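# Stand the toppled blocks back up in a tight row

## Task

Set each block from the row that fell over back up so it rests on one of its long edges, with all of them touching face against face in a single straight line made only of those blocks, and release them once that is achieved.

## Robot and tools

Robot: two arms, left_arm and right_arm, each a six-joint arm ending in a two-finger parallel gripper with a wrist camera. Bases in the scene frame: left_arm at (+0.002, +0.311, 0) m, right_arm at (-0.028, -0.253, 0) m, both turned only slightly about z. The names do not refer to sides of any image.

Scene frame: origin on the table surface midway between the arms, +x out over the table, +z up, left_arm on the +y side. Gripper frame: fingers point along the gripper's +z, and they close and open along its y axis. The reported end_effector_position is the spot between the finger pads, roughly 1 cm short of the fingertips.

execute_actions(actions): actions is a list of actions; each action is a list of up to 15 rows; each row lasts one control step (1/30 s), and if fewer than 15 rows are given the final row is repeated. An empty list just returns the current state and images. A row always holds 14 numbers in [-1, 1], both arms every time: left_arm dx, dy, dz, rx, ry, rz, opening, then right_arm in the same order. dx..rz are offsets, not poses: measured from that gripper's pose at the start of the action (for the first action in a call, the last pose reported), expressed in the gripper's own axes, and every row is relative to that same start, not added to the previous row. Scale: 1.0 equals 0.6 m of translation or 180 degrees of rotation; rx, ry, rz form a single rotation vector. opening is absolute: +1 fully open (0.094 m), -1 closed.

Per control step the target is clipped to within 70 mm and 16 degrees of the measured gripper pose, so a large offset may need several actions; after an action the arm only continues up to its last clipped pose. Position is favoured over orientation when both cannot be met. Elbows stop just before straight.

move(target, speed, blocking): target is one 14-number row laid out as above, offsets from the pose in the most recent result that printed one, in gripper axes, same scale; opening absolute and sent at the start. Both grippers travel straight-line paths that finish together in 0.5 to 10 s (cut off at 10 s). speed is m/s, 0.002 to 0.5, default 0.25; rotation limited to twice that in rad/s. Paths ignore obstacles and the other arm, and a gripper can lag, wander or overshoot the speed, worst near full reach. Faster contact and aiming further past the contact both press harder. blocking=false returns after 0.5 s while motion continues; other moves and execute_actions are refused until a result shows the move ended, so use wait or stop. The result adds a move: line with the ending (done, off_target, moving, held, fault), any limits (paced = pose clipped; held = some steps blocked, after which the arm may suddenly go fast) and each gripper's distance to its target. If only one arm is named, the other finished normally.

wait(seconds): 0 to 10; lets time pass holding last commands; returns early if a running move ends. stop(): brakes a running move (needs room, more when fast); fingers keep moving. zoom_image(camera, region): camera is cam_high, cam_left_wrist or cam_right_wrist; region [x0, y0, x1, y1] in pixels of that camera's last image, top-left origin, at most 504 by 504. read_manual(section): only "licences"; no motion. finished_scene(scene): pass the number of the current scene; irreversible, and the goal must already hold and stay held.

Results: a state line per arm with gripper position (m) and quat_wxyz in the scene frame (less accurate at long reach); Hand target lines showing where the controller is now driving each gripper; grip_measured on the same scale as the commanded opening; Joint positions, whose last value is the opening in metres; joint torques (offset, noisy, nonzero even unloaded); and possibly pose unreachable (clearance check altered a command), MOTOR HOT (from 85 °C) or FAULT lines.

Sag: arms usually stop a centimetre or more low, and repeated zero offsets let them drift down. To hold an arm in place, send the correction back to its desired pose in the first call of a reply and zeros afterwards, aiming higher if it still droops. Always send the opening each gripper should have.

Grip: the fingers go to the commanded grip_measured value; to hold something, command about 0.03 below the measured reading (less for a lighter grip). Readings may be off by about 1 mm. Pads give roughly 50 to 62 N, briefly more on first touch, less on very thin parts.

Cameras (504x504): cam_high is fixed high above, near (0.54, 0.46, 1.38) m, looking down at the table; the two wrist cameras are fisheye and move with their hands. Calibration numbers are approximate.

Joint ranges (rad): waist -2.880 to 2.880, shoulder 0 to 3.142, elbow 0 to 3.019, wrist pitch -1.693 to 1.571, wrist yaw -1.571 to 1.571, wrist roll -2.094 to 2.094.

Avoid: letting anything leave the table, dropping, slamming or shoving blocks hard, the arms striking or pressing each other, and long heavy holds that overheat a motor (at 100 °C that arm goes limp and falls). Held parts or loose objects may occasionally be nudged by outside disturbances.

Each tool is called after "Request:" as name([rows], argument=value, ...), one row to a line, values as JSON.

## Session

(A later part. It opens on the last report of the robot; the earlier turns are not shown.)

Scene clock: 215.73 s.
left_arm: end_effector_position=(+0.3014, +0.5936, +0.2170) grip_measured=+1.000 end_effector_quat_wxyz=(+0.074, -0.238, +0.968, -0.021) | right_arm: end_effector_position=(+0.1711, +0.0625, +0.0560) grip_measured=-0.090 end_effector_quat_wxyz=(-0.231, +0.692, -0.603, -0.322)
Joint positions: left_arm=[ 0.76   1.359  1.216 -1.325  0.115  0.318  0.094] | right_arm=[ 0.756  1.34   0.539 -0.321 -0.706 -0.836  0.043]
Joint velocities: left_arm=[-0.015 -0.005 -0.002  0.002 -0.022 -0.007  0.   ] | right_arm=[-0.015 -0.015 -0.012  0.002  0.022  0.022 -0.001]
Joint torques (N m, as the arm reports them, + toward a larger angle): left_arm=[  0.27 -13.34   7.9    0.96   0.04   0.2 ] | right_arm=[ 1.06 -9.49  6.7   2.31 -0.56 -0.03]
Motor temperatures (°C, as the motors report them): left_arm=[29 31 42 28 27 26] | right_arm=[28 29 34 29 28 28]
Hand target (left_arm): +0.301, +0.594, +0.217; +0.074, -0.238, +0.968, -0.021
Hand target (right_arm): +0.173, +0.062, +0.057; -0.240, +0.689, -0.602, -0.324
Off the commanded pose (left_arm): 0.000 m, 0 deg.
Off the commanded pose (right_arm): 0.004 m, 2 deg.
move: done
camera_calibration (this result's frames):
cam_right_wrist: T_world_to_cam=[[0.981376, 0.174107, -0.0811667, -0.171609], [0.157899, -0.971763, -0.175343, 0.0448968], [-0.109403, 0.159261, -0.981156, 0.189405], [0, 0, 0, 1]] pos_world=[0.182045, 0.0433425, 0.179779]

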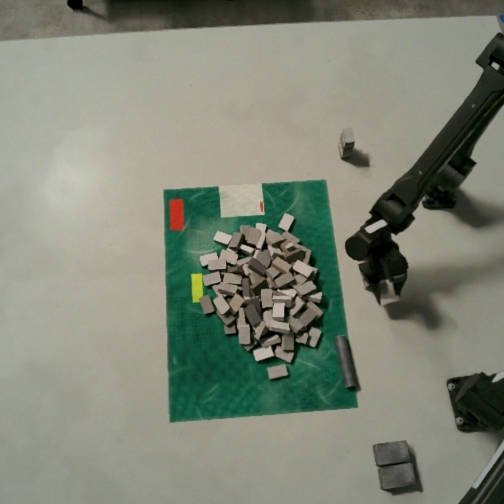

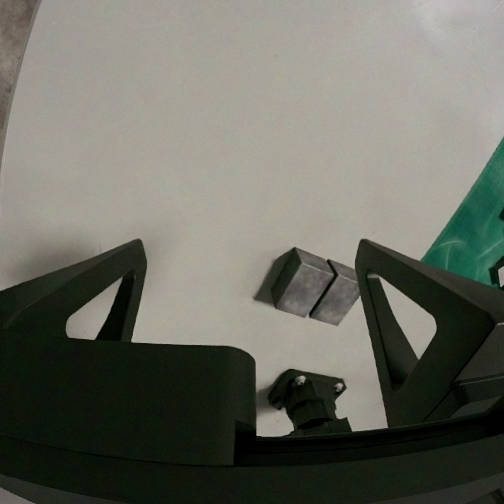

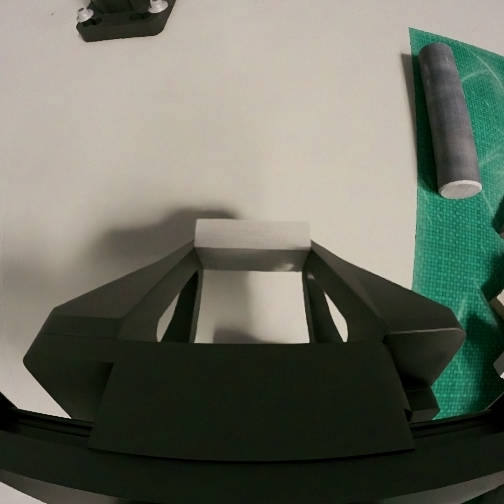

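Request:
move(target=[0,0,0,0,0,0,1,0.012,-0.015,0.08,0.015,0,-0.016,-0.15], speed=0.04)

Request:
execute_actions([
  [[0,0,0,0,0,0,1,0,0,0,0,0,0,0.5]],
  [[0,0,0,0,0,0,1,0,0,0,0,0,0,0.5]],
])

Request:
move(target=[0,0,0,0,0,0,1,-0.11,0,-0.05,0,0.26,0,-0.6], speed=0.1)

Scene clock: 226.40 s.
left_arm: end_effector_position=(+0.3014, +0.5936, +0.2170) grip_measured=+1.000 end_effector_quat_wxyz=(+0.074, -0.238, +0.968, -0.021) | right_arm: end_effector_position=(+0.1757, +0.0929, +0.0203) grip_measured=-0.090 end_effector_quat_wxyz=(-0.254, +0.703, -0.593, -0.300)
Joint positions: left_arm=[ 0.76   1.359  1.216 -1.325  0.115  0.318  0.094] | right_arm=[ 0.835  1.484  0.532 -0.074 -0.631 -0.775  0.043]
Joint velocities: left_arm=[-0.015 -0.005  0.007  0.007 -0.007  0.051  0.   ] | right_arm=[-0.015  0.005  0.007  0.002 -0.022  0.066 -0.   ]
Joint torques (N m, as the arm reports them, + toward a larger angle): left_arm=[  0.19 -13.64   7.89   0.96   0.06   0.16] | right_arm=[  1.63 -10.93   5.81   2.26  -0.3   -0.02]
Motor temperatures (°C, as the motors report them): left_arm=[29 31 42 28 27 26] | right_arm=[28 28 33 29 28 28]
Hand target (left_arm): +0.301, +0.594, +0.217; +0.074, -0.238, +0.968, -0.021
Hand target (right_arm): +0.173, +0.094, +0.017; -0.255, +0.702, -0.593, -0.302
Off the commanded pose (left_arm): 0.000 m, 0 deg.
Off the commanded pose (right_arm): 0.004 m, 0 deg.
move: done
camera_calibration (this result's frames):
cam_right_wrist: T_world_to_cam=[[0.984447, 0.175401, -0.00988079, -0.186347], [0.17119, -0.970405, -0.170318, 0.0648563], [-0.0394623, 0.165978, -0.98534, 0.137203], [0, 0, 0, 1]] pos_world=[0.17776, 0.0728497, 0.144397]

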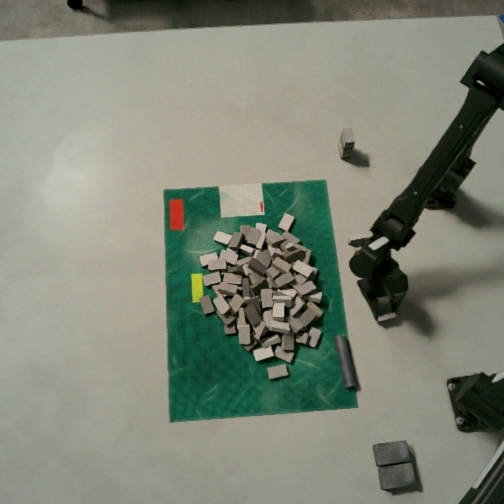

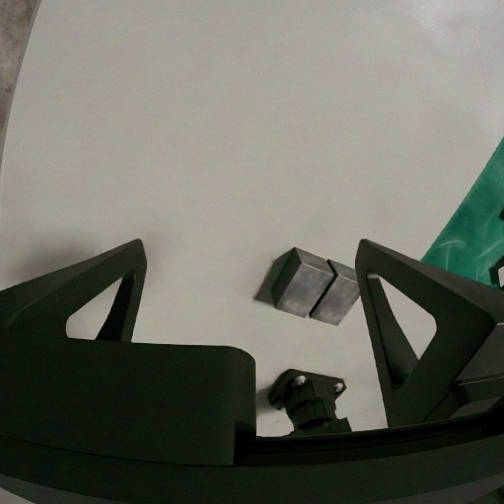

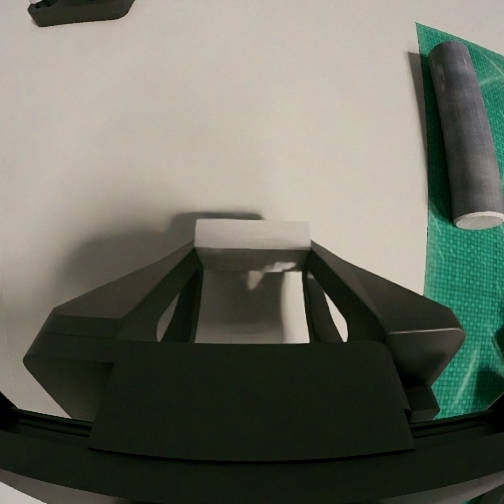

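Scene clock: 227.40 s.
left_arm: end_effector_position=(+0.3014, +0.5936, +0.2170) grip_measured=+1.000 end_effector_quat_wxyz=(+0.074, -0.238, +0.968, -0.021) | right_arm: end_effector_position=(+0.1757, +0.0929, +0.0203) grip_measured=+0.497 end_effector_quat_wxyz=(-0.254, +0.703, -0.593, -0.300)
Joint positions: left_arm=[ 0.76   1.359  1.216 -1.325  0.115  0.318  0.094] | right_arm=[ 0.835  1.484  0.532 -0.074 -0.631 -0.775  0.07 ]
Joint velocities: left_arm=[ 0.015  0.005  0.027 -0.027 -0.051  0.066  0.   ] | right_arm=[ 0.005 -0.005 -0.002 -0.007  0.007 -0.051 -0.   ]
Joint torques (N m, as the arm reports them, + toward a larger angle): left_arm=[  0.33 -13.74   7.96   0.99   0.05   0.2 ] | right_arm=[  1.06 -10.7    6.52   1.2   -0.34  -0.09]
Motor temperatures (°C, as the motors report them): left_arm=[29 31 42 28 27 26] | right_arm=[28 28 33 29 28 28]
Hand target (left_arm): +0.301, +0.594, +0.217; +0.074, -0.238, +0.968, -0.021
Hand target (right_arm): +0.176, +0.093, +0.020; -0.254, +0.703, -0.593, -0.300
Off the commanded pose (left_arm): 0.000 m, 0 deg.
Off the commanded pose (right_arm): 0.000 m, 0 deg.
camera_calibration (this result's frames):
cam_right_wrist: T_world_to_cam=[[0.984491, 0.175141, -0.0101565, -0.186325], [0.170888, -0.970458, -0.17032, 0.0649144], [-0.0396865, 0.165943, -0.985336, 0.137246], [0, 0, 0, 1]] pos_world=[0.177789, 0.0728549, 0.144397]

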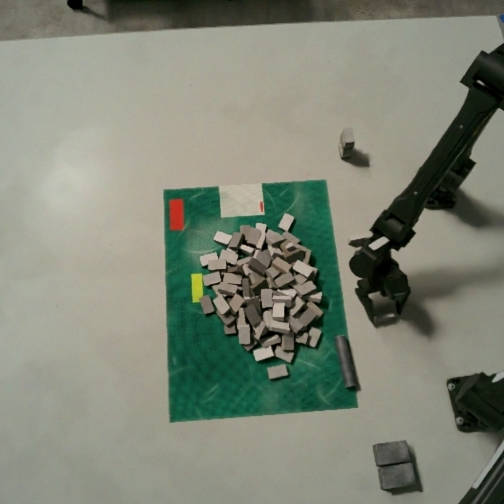

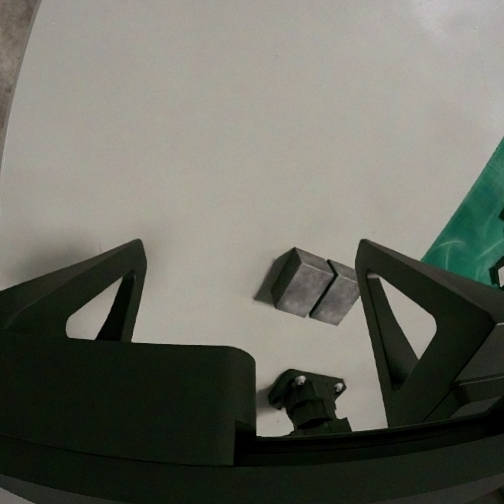

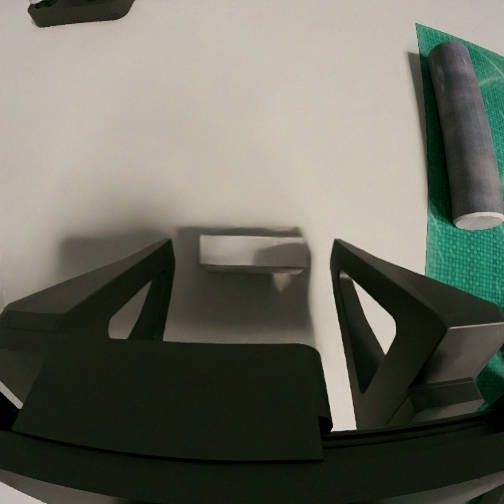

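Scene clock: 231.77 s.
left_arm: end_effector_position=(+0.3014, +0.5936, +0.2170) grip_measured=+1.000 end_effector_quat_wxyz=(+0.074, -0.238, +0.968, -0.021) | right_arm: end_effector_position=(+0.1628, +0.0966, +0.0790) grip_measured=-0.091 end_effector_quat_wxyz=(+0.008, +0.767, -0.642, +0.011)
Joint positions: left_arm=[ 0.76   1.359  1.216 -1.325  0.115  0.318  0.094] | right_arm=[ 1.13   1.52   1.007 -1.078  0.018 -0.668  0.043]
Joint velocities: left_arm=[-0.015  0.005 -0.017 -0.002  0.066 -0.007  0.   ] | right_arm=[-0.015  0.024 -0.012 -0.012 -0.051 -0.022  0.   ]
Joint torques (N m, as the arm reports them, + toward a larger angle): left_arm=[  0.16 -13.82   8.     0.73   0.05   0.18] | right_arm=[  1.27 -12.93  13.67  -0.57   0.1    0.05]
Motor temperatures (°C, as the motors report them): left_arm=[29 31 43 28 27 26] | right_arm=[28 28 35 29 28 28]
Hand target (left_arm): +0.301, +0.594, +0.217; +0.074, -0.238, +0.968, -0.021
Hand target (right_arm): +0.169, +0.114, +0.092; -0.003, +0.765, -0.644, +0.010
Off the commanded pose (left_arm): 0.000 m, 0 deg.
Off the commanded pose (right_arm): 0.024 m, 1 deg.
move: off_target (right_arm)
camera_calibration (this result's frames):
cam_right_wrist: T_world_to_cam=[[0.984974, 0.172286, -0.0119706, -0.173347], [0.142965, -0.77453, 0.616169, 0.0041948], [0.0968855, -0.608622, -0.787523, 0.230924], [0, 0, 0, 1]] pos_world=[0.14777, 0.17366, 0.177199]

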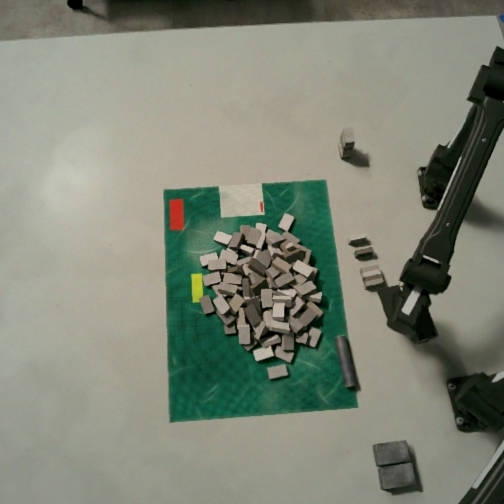

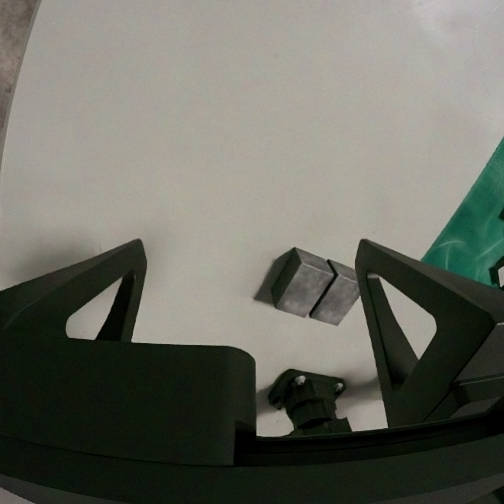

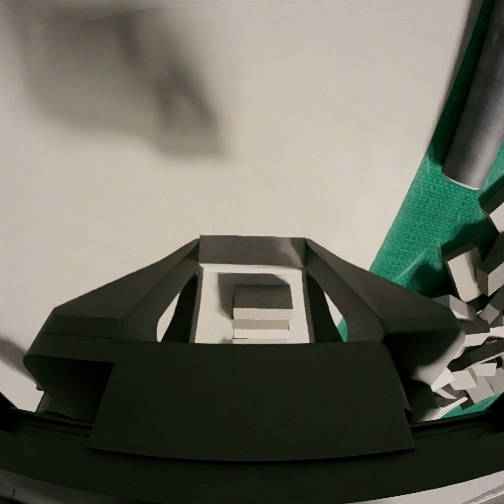

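Request:
move(target=[0,0,0,0,0,0,1,0.01,-0.02,0.092,0,-0.267,0,-0.15], speed=0.06)

Request:
execute_actions([
  [[0,0,0,0,0,0,1,0,0,0,0,0,0,0.5]],
  [[0,0,0,0,0,0,1,0,0,0,0,0,0,0.5]],
])

Request:
move(target=[0,0,0,0,0,0,1,-0.12,-0.01,-0.03,0,0.26,0,0.5], speed=0.1)

Scene clock: 246.73 s.
left_arm: end_effector_position=(+0.3014, +0.5936, +0.2170) grip_measured=+1.000 end_effector_quat_wxyz=(+0.074, -0.238, +0.968, -0.021) | right_arm: end_effector_position=(+0.1746, +0.0949, +0.0244) grip_measured=-0.091 end_effector_quat_wxyz=(-0.244, +0.704, -0.592, -0.306)
Joint positions: left_arm=[ 0.76   1.359  1.216 -1.325  0.115  0.318  0.094] | right_arm=[ 0.835  1.48   0.55  -0.119 -0.645 -0.782  0.043]
Joint velocities: left_arm=[ 0.005 -0.005 -0.022 -0.007 -0.007 -0.022  0.   ] | right_arm=[ 0.005  0.005  0.002  0.012 -0.022 -0.007  0.   ]
Joint torques (N m, as the arm reports them, + toward a larger angle): left_arm=[  0.43 -13.75   7.91   0.9    0.04   0.17] | right_arm=[ 0.26 -9.65  5.99  2.33 -0.54 -0.04]
Motor temperatures (°C, as the motors report them): left_arm=[29 31 43 28 27 26] | right_arm=[28 28 36 29 28 28]
Hand target (left_arm): +0.301, +0.594, +0.217; +0.074, -0.238, +0.968, -0.021
Hand target (right_arm): +0.177, +0.093, +0.021; -0.249, +0.702, -0.592, -0.308
Off the commanded pose (left_arm): 0.000 m, 0 deg.
Off the commanded pose (right_arm): 0.004 m, 1 deg.
move: done
camera_calibration (this result's frames):
cam_right_wrist: T_world_to_cam=[[0.981786, 0.187572, -0.0302259, -0.185779], [0.179995, -0.969206, -0.168055, 0.0659511], [-0.0608175, 0.159554, -0.985314, 0.1453], [0, 0, 0, 1]] pos_world=[0.179362, 0.0755839, 0.148635]

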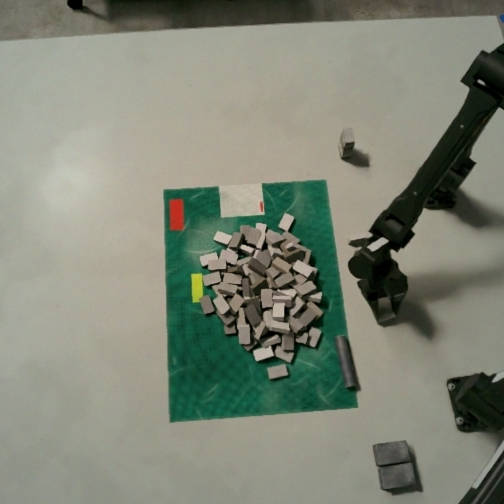

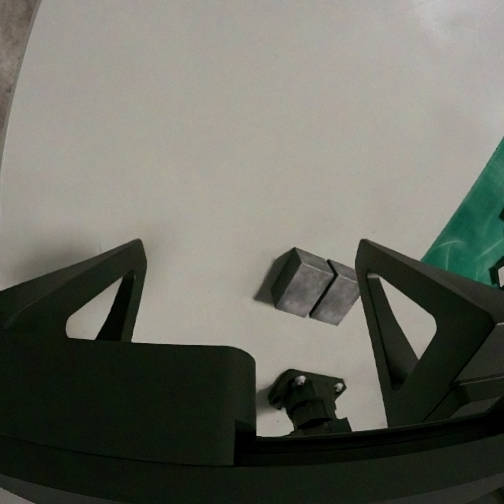

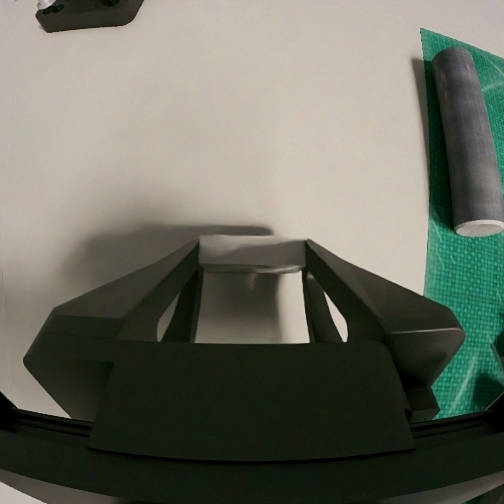

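Scene clock: 247.73 s.
left_arm: end_effector_position=(+0.3014, +0.5936, +0.2170) grip_measured=+1.000 end_effector_quat_wxyz=(+0.074, -0.238, +0.968, -0.021) | right_arm: end_effector_position=(+0.1746, +0.0949, +0.0245) grip_measured=+0.497 end_effector_quat_wxyz=(-0.245, +0.704, -0.592, -0.306)
Joint positions: left_arm=[ 0.76   1.359  1.216 -1.325  0.115  0.318  0.094] | right_arm=[ 0.835  1.48   0.55  -0.119 -0.645 -0.782  0.07 ]
Joint velocities: left_arm=[ 0.005 -0.005 -0.012  0.007  0.007 -0.066  0.   ] | right_arm=[-0.005 -0.005  0.007  0.012  0.022 -0.037  0.   ]
Joint torques (N m, as the arm reports them, + toward a larger angle): left_arm=[  0.35 -13.59   7.91   0.87   0.03   0.16] | right_arm=[  0.81 -10.33   6.49   1.24  -0.31  -0.15]
Motor temperatures (°C, as the motors report them): left_arm=[29 31 43 28 27 26] | right_arm=[28 28 36 29 28 28]
Hand target (left_arm): +0.301, +0.594, +0.217; +0.074, -0.238, +0.968, -0.021
Hand target (right_arm): +0.175, +0.095, +0.024; -0.245, +0.704, -0.592, -0.306
Off the commanded pose (left_arm): 0.000 m, 0 deg.
Off the commanded pose (right_arm): 0.000 m, 0 deg.
camera_calibration (this result's frames):
cam_right_wrist: T_world_to_cam=[[0.981794, 0.18758, -0.0299103, -0.185846], [0.18004, -0.96916, -0.168268, 0.0659897], [-0.0605515, 0.159819, -0.985287, 0.145263], [0, 0, 0, 1]] pos_world=[0.179378, 0.0755998, 0.148671]

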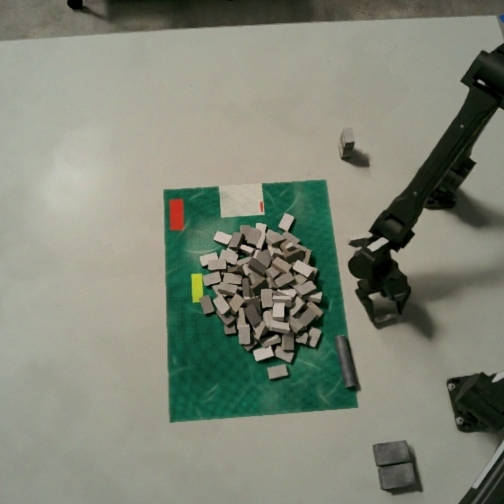

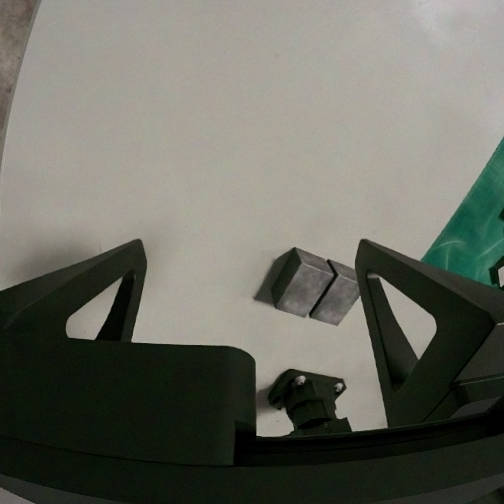

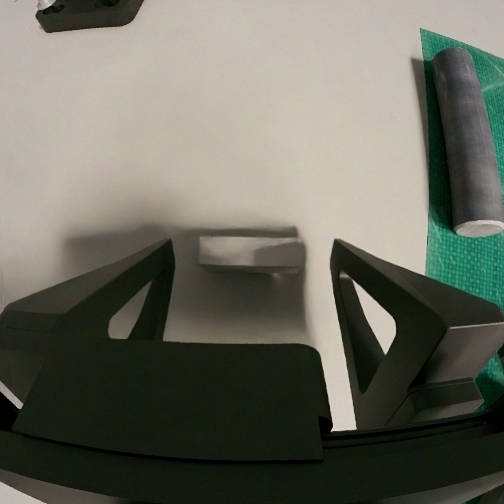

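Scene clock: 252.10 s.
left_arm: end_effector_position=(+0.3014, +0.5936, +0.2170) grip_measured=+1.000 end_effector_quat_wxyz=(+0.074, -0.238, +0.968, -0.021) | right_arm: end_effector_position=(+0.1675, +0.1147, +0.0826) grip_measured=+0.497 end_effector_quat_wxyz=(+0.012, +0.771, -0.637, +0.004)
Joint positions: left_arm=[ 0.76   1.359  1.216 -1.325  0.115  0.318  0.094] | right_arm=[ 1.135  1.562  1.067 -1.101  0.004 -0.676  0.07 ]
Joint velocities: left_arm=[-0.005 -0.015  0.007 -0.012 -0.022 -0.066  0.   ] | right_arm=[-0.005  0.005 -0.002 -0.002 -0.081 -0.007 -0.001]
Joint torques (N m, as the arm reports them, + toward a larger angle): left_arm=[  0.03 -14.08   8.01   0.92   0.05   0.22] | right_arm=[  1.32 -13.3   13.5   -0.16   0.11   0.04]
Motor temperatures (°C, as the motors report them): left_arm=[29 31 43 28 27 26] | right_arm=[28 28 37 29 28 28]
Hand target (left_arm): +0.301, +0.594, +0.217; +0.074, -0.238, +0.968, -0.021
Hand target (right_arm): +0.173, +0.130, +0.092; +0.005, +0.769, -0.639, +0.005
Off the commanded pose (left_arm): 0.000 m, 0 deg.
Off the commanded pose (right_arm): 0.020 m, 1 deg.
move: off_target (right_arm)
camera_calibration (this result's frames):
cam_right_wrist: T_world_to_cam=[[0.982571, 0.184017, -0.0263065, -0.180874], [0.161365, -0.774109, 0.612141, 0.0125092], [0.0922801, -0.605717, -0.790311, 0.244979], [0, 0, 0, 1]] pos_world=[0.153097, 0.191356, 0.181194]

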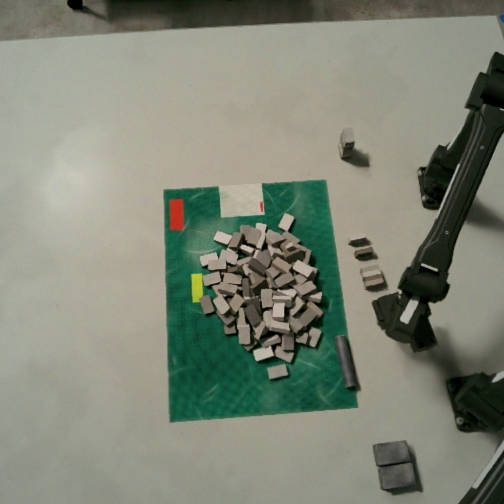

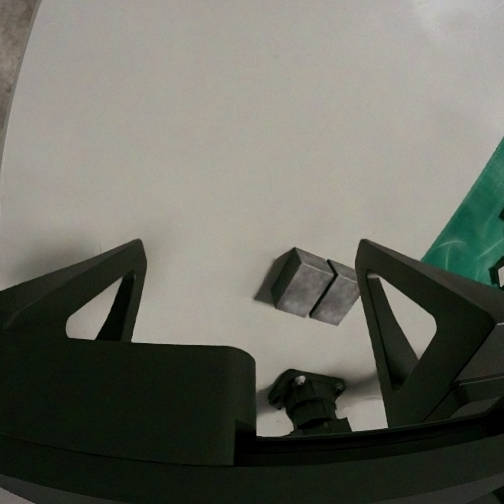

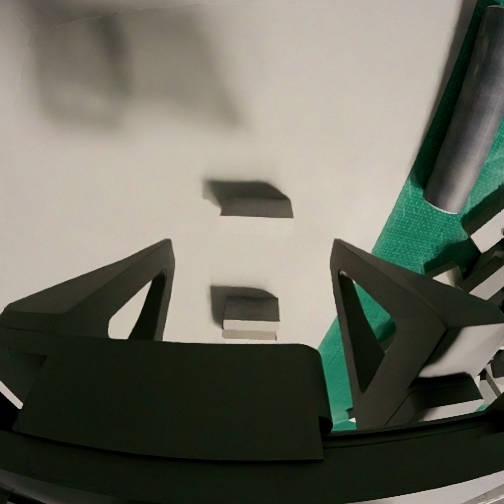

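Request:
move(target=[0,0,0,0,0,0,1,-0.03,0,0.125,0,0.19,0.011,-0.5], speed=0.06)

Request:
move(target=[0,0,0,0,0,0,1,0.105,0,0.075,0,0,0,-0.5], speed=0.03)

Scene clock: 263.27 s.
left_arm: end_effector_position=(+0.3014, +0.5936, +0.2170) grip_measured=+1.000 end_effector_quat_wxyz=(+0.074, -0.238, +0.968, -0.021) | right_arm: end_effector_position=(+0.1621, +0.1190, +0.0127) grip_measured=-0.497 end_effector_quat_wxyz=(+0.197, +0.727, -0.616, +0.232)
Joint positions: left_arm=[ 0.76   1.359  1.216 -1.325  0.115  0.318  0.094] | right_arm=[ 1.268  1.989  1.331 -1.467  0.292 -0.435  0.024]
Joint velocities: left_arm=[-0.005 -0.005 -0.002  0.002 -0.007 -0.081  0.   ] | right_arm=[ 0.005 -0.015 -0.007 -0.007 -0.051 -0.051  0.   ]
Joint torques (N m, as the arm reports them, + toward a larger angle): left_arm=[  0.5  -13.65   8.03   0.9    0.05   0.18] | right_arm=[  2.06 -16.95  10.55  -1.21   0.19  -0.06]
Motor temperatures (°C, as the motors report them): left_arm=[29 31 43 28 27 26] | right_arm=[28 29 38 29 28 28]
Hand target (left_arm): +0.301, +0.594, +0.217; +0.074, -0.238, +0.968, -0.021
Hand target (right_arm): +0.163, +0.132, +0.008; +0.194, +0.726, -0.616, +0.234
Off the commanded pose (left_arm): 0.000 m, 0 deg.
Off the commanded pose (right_arm): 0.013 m, 1 deg.
move: off_target (right_arm)
camera_calibration (this result's frames):
cam_right_wrist: T_world_to_cam=[[0.987961, 0.154465, -0.00863194, -0.175735], [0.0560501, -0.305377, 0.95058, 0.0165261], [0.144195, -0.93962, -0.310359, 0.218088], [0, 0, 0, 1]] pos_world=[0.141246, 0.237111, 0.0504591]

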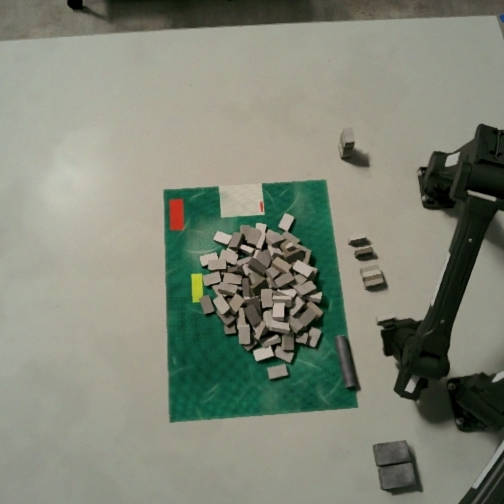

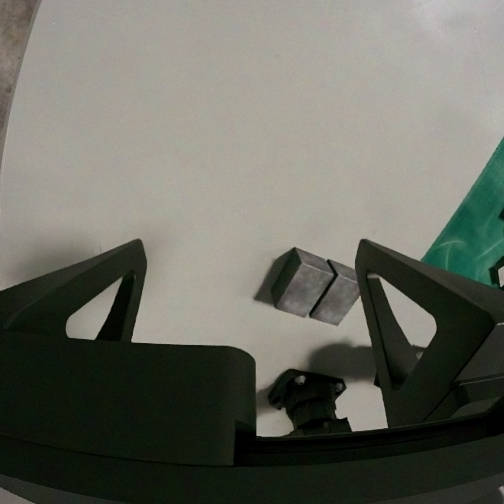

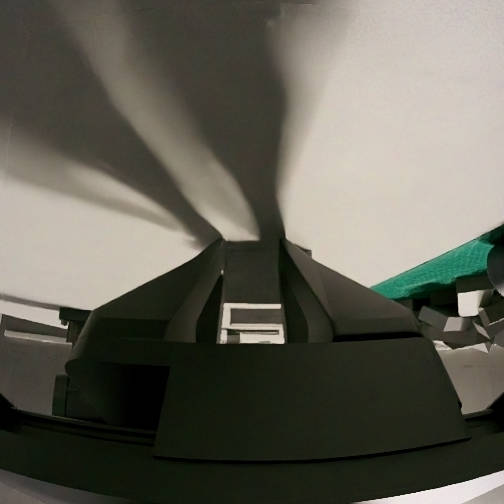

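Scene clock: 266.13 s.
left_arm: end_effector_position=(+0.3014, +0.5936, +0.2170) grip_measured=+1.000 end_effector_quat_wxyz=(+0.074, -0.238, +0.968, -0.021) | right_arm: end_effector_position=(+0.1725, +0.0470, +0.0128) grip_measured=-0.497 end_effector_quat_wxyz=(+0.201, +0.726, -0.615, +0.234)
Joint positions: left_arm=[ 0.76   1.359  1.216 -1.325  0.115  0.318  0.094] | right_arm=[ 1.189  1.865  1.123 -1.371  0.333 -0.504  0.024]
Joint velocities: left_arm=[-0.015 -0.015 -0.002  0.012 -0.037 -0.022  0.   ] | right_arm=[ 0.005 -0.005  0.007 -0.002 -0.051 -0.051 -0.001]
Joint torques (N m, as the arm reports them, + toward a larger angle): left_arm=[  0.45 -13.76   7.94   0.96   0.02   0.18] | right_arm=[ -0.17 -17.54   4.7   -0.04   0.33  -0.27]
Motor temperatures (°C, as the motors report them): left_arm=[29 31 44 28 27 26] | right_arm=[28 29 38 29 28 28]
Hand target (left_arm): +0.301, +0.594, +0.217; +0.074, -0.238, +0.968, -0.021
Hand target (right_arm): +0.175, +0.043, +0.012; +0.197, +0.727, -0.615, +0.232
Off the commanded pose (left_arm): 0.000 m, 0 deg.
Off the commanded pose (right_arm): 0.005 m, 1 deg.
move: done
camera_calibration (this result's frames):
cam_right_wrist: T_world_to_cam=[[0.988201, 0.152655, -0.0124821, -0.174803], [0.0579021, -0.296888, 0.953155, -0.00687462], [0.141798, -0.942631, -0.302224, 0.149421], [0, 0, 0, 1]] pos_world=[0.151951, 0.165492, 0.0495292]

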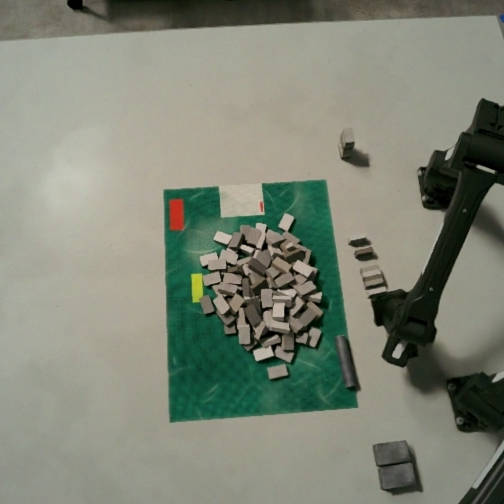

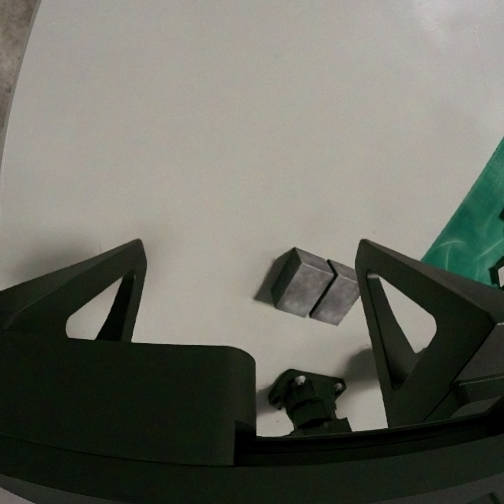

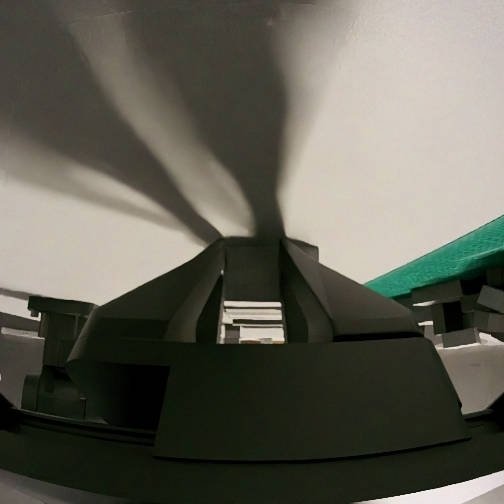

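Push further ~6.5 cm, then retreat up.

Request:
move(target=[0,0,0,0,0,0,1,0.09,0,0.065,0,0,0,-0.5], speed=0.03)

Request:
move(target=[0,0,0,0,0,0,1,0.03,0,-0.2,0,-0.2,0,-0.5], speed=0.08)

Request:
zoom_image(camera="cam_high", region=[320, 210, 420, 310])

Scene clock: 274.80 s.
left_arm: end_effector_position=(+0.3014, +0.5936, +0.2170) grip_measured=+1.000 end_effector_quat_wxyz=(+0.074, -0.238, +0.968, -0.021) | right_arm: end_effector_position=(+0.1813, -0.0085, +0.0130) grip_measured=-0.497 end_effector_quat_wxyz=(+0.198, +0.728, -0.614, +0.232)
Joint positions: left_arm=[ 0.76   1.359  1.216 -1.325  0.115  0.318  0.094] | right_arm=[ 1.109  1.763  0.972 -1.287  0.371 -0.583  0.024]
Joint velocities: left_arm=[-0.015 -0.015 -0.022 -0.032 -0.007 -0.066  0.   ] | right_arm=[-0.005  0.005 -0.012 -0.002  0.022 -0.051 -0.001]
Joint torques (N m, as the arm reports them, + toward a larger angle): left_arm=[ -0.06 -13.56   7.97   0.86   0.03   0.17] | right_arm=[ -0.76 -16.16   3.7   -0.23   0.54  -0.16]
Motor temperatures (°C, as the motors report them): left_arm=[29 31 44 28 27 26] | right_arm=[28 30 36 29 28 28]
Hand target (left_arm): +0.301, +0.594, +0.217; +0.074, -0.238, +0.968, -0.021
Hand target (right_arm): +0.184, -0.019, +0.012; +0.201, +0.726, -0.615, +0.233
Off the commanded pose (left_arm): 0.000 m, 0 deg.
Off the commanded pose (right_arm): 0.010 m, 0 deg.
move: done
camera_calibration (this result's frames):
cam_right_wrist: T_world_to_cam=[[0.987655, 0.156156, -0.0123562, -0.174882], [0.0599278, -0.303793, 0.950851, -0.0244721], [0.144727, -0.939854, -0.309401, 0.0955411], [0, 0, 0, 1]] pos_world=[0.160362, 0.109669, 0.050669]

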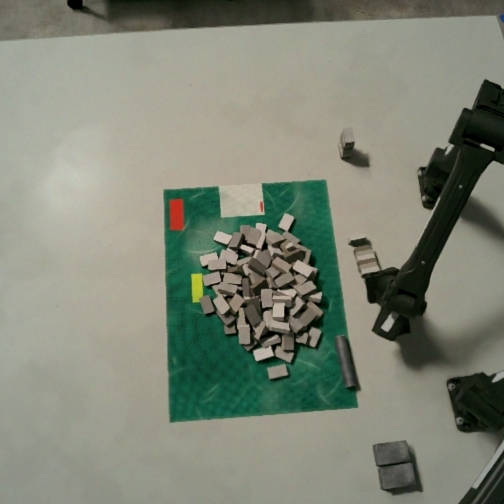

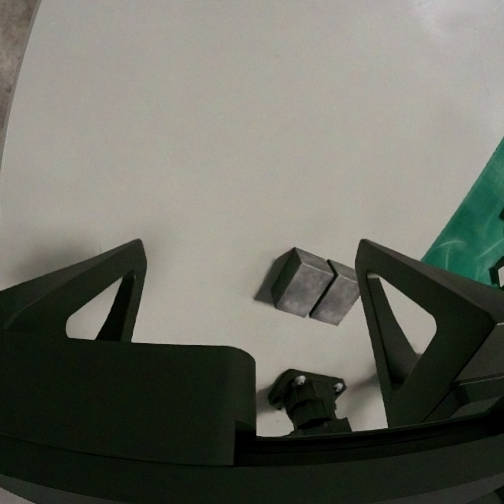

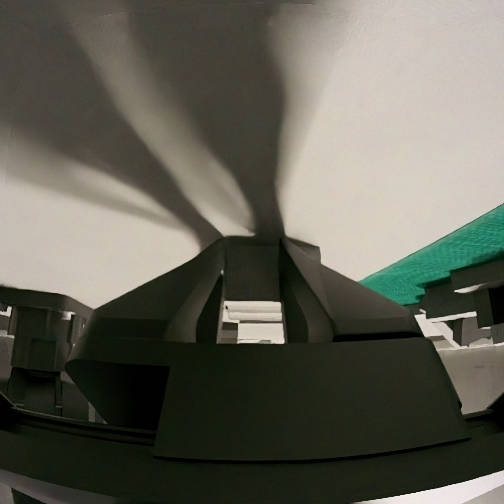

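Scene clock: 279.03 s.
left_arm: end_effector_position=(+0.3014, +0.5936, +0.2170) grip_measured=+1.000 end_effector_quat_wxyz=(+0.074, -0.238, +0.968, -0.021) | right_arm: end_effector_position=(+0.1706, +0.0443, +0.1225) grip_measured=-0.497 end_effector_quat_wxyz=(+0.010, +0.760, -0.650, -0.004)
Joint positions: left_arm=[ 0.76   1.359  1.216 -1.325  0.115  0.318  0.094] | right_arm=[ 1.028  1.361  0.966 -1.195 -0.011 -0.75   0.024]
Joint velocities: left_arm=[-0.015 -0.015 -0.007 -0.002  0.066  0.066  0.   ] | right_arm=[-0.024 -0.015  0.002 -0.012  0.007 -0.037  0.001]
Joint torques (N m, as the arm reports them, + toward a larger angle): left_arm=[  0.   -13.85   7.97   0.89   0.06   0.18] | right_arm=[  0.15 -12.3    7.99   1.22  -0.14  -0.19]
Motor temperatures (°C, as the motors report them): left_arm=[29 31 44 28 27 26] | right_arm=[28 29 35 29 28 28]
Hand target (left_arm): +0.301, +0.594, +0.217; +0.074, -0.238, +0.968, -0.021
Hand target (right_arm): +0.173, +0.043, +0.122; +0.002, +0.761, -0.649, -0.007
Off the commanded pose (left_arm): 0.000 m, 0 deg.
Off the commanded pose (right_arm): 0.003 m, 1 deg.
move: done
camera_calibration (this result's frames):
cam_right_wrist: T_world_to_cam=[[0.987837, 0.151806, -0.0336473, -0.168467], [0.141509, -0.788034, 0.599147, -0.061312], [0.0644392, -0.596621, -0.799932, 0.239179], [0, 0, 0, 1]] pos_world=[0.159681, 0.119958, 0.222394]

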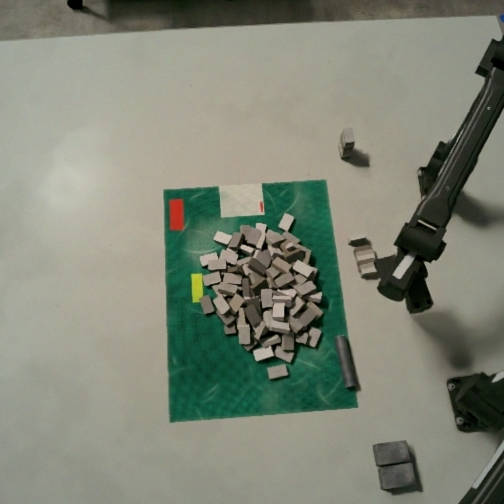

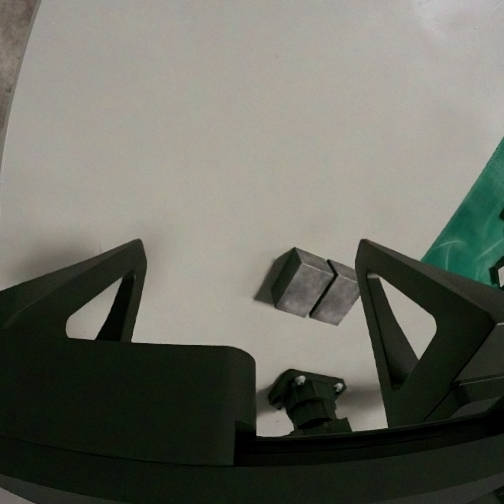

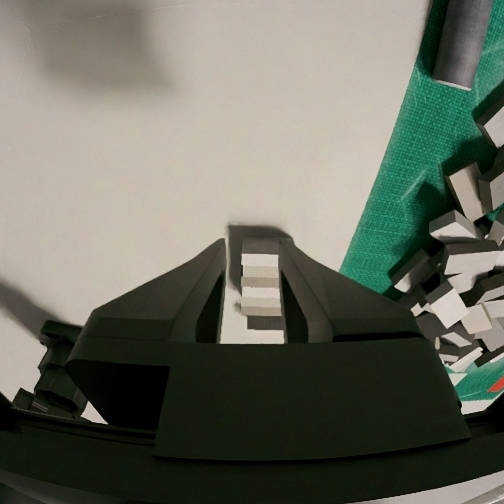

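Region (320, 210, 420, 310) of cam_high's 504x504 image, scaled by 5.040, with more detail than that image has.

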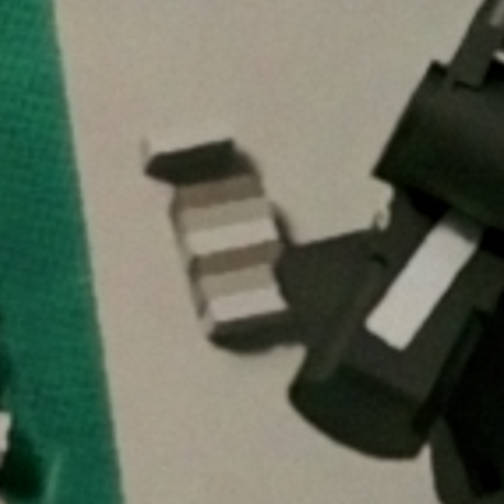

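Request:
move(target=[0,0,0,0,0,0,1,0.265,-0.005,0.1,0,0,0,0.5], speed=0.12)

Scene clock: 285.70 s.
left_arm: end_effector_position=(+0.3014, +0.5936, +0.2170) grip_measured=+1.000 end_effector_quat_wxyz=(+0.074, -0.238, +0.968, -0.021) | right_arm: end_effector_position=(+0.1978, -0.1114, +0.0619) grip_measured=+0.497 end_effector_quat_wxyz=(+0.020, +0.756, -0.654, -0.011)
Joint positions: left_arm=[ 0.76   1.359  1.216 -1.325  0.115  0.318  0.094] | right_arm=[ 0.606  1.214  0.658 -1.06  -0.009 -1.162  0.07 ]
Joint velocities: left_arm=[-0.005 -0.005  0.002  0.017 -0.037 -0.037  0.   ] | right_arm=[-0.005 -0.005 -0.007 -0.002  0.051  0.007  0.   ]
Joint torques (N m, as the arm reports them, + toward a larger angle): left_arm=[  0.32 -13.36   7.96   1.03   0.06   0.2 ] | right_arm=[ 0.27 -9.59  7.16  1.09 -0.06 -0.19]
Motor temperatures (°C, as the motors report them): left_arm=[29 31 44 28 27 26] | right_arm=[28 29 35 29 28 28]
Hand target (left_arm): +0.301, +0.594, +0.217; +0.074, -0.238, +0.968, -0.021
Hand target (right_arm): +0.199, -0.112, +0.061; +0.012, +0.760, -0.650, -0.009
Off the commanded pose (left_arm): 0.000 m, 0 deg.
Off the commanded pose (right_arm): 0.002 m, 2 deg.
move: done
camera_calibration (this result's frames):
cam_right_wrist: T_world_to_cam=[[0.988253, 0.141145, -0.0586026, -0.173456], [0.147801, -0.785158, 0.601399, -0.152578], [0.0388723, -0.602996, -0.796796, 0.100224], [0, 0, 0, 1]] pos_world=[0.190073, -0.0348803, 0.161454]

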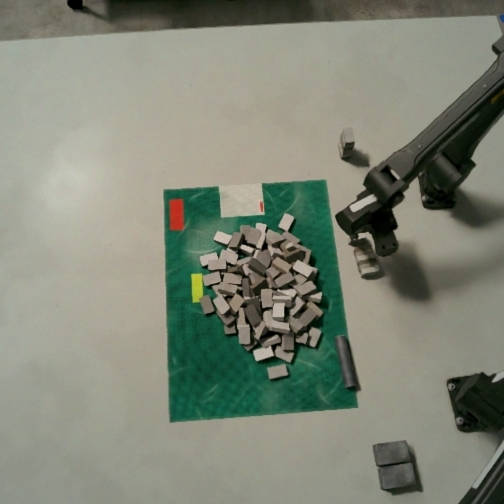

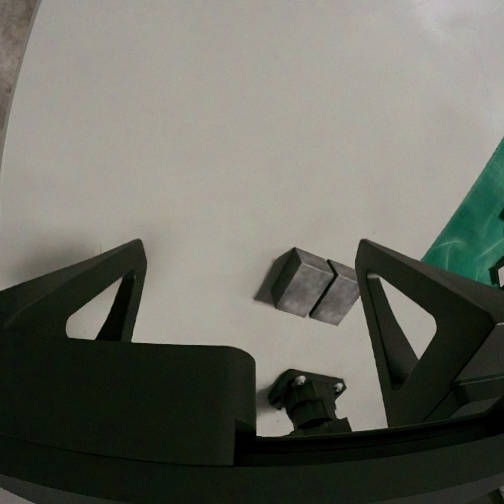

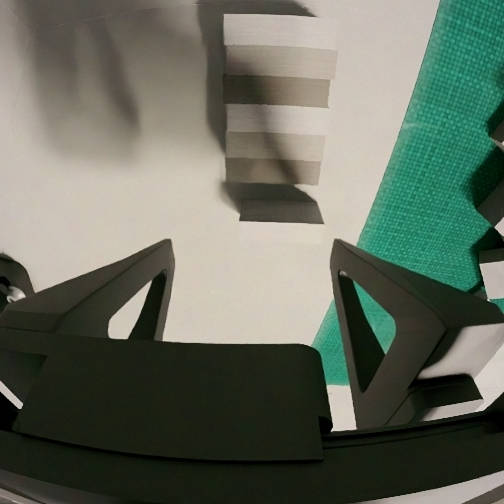

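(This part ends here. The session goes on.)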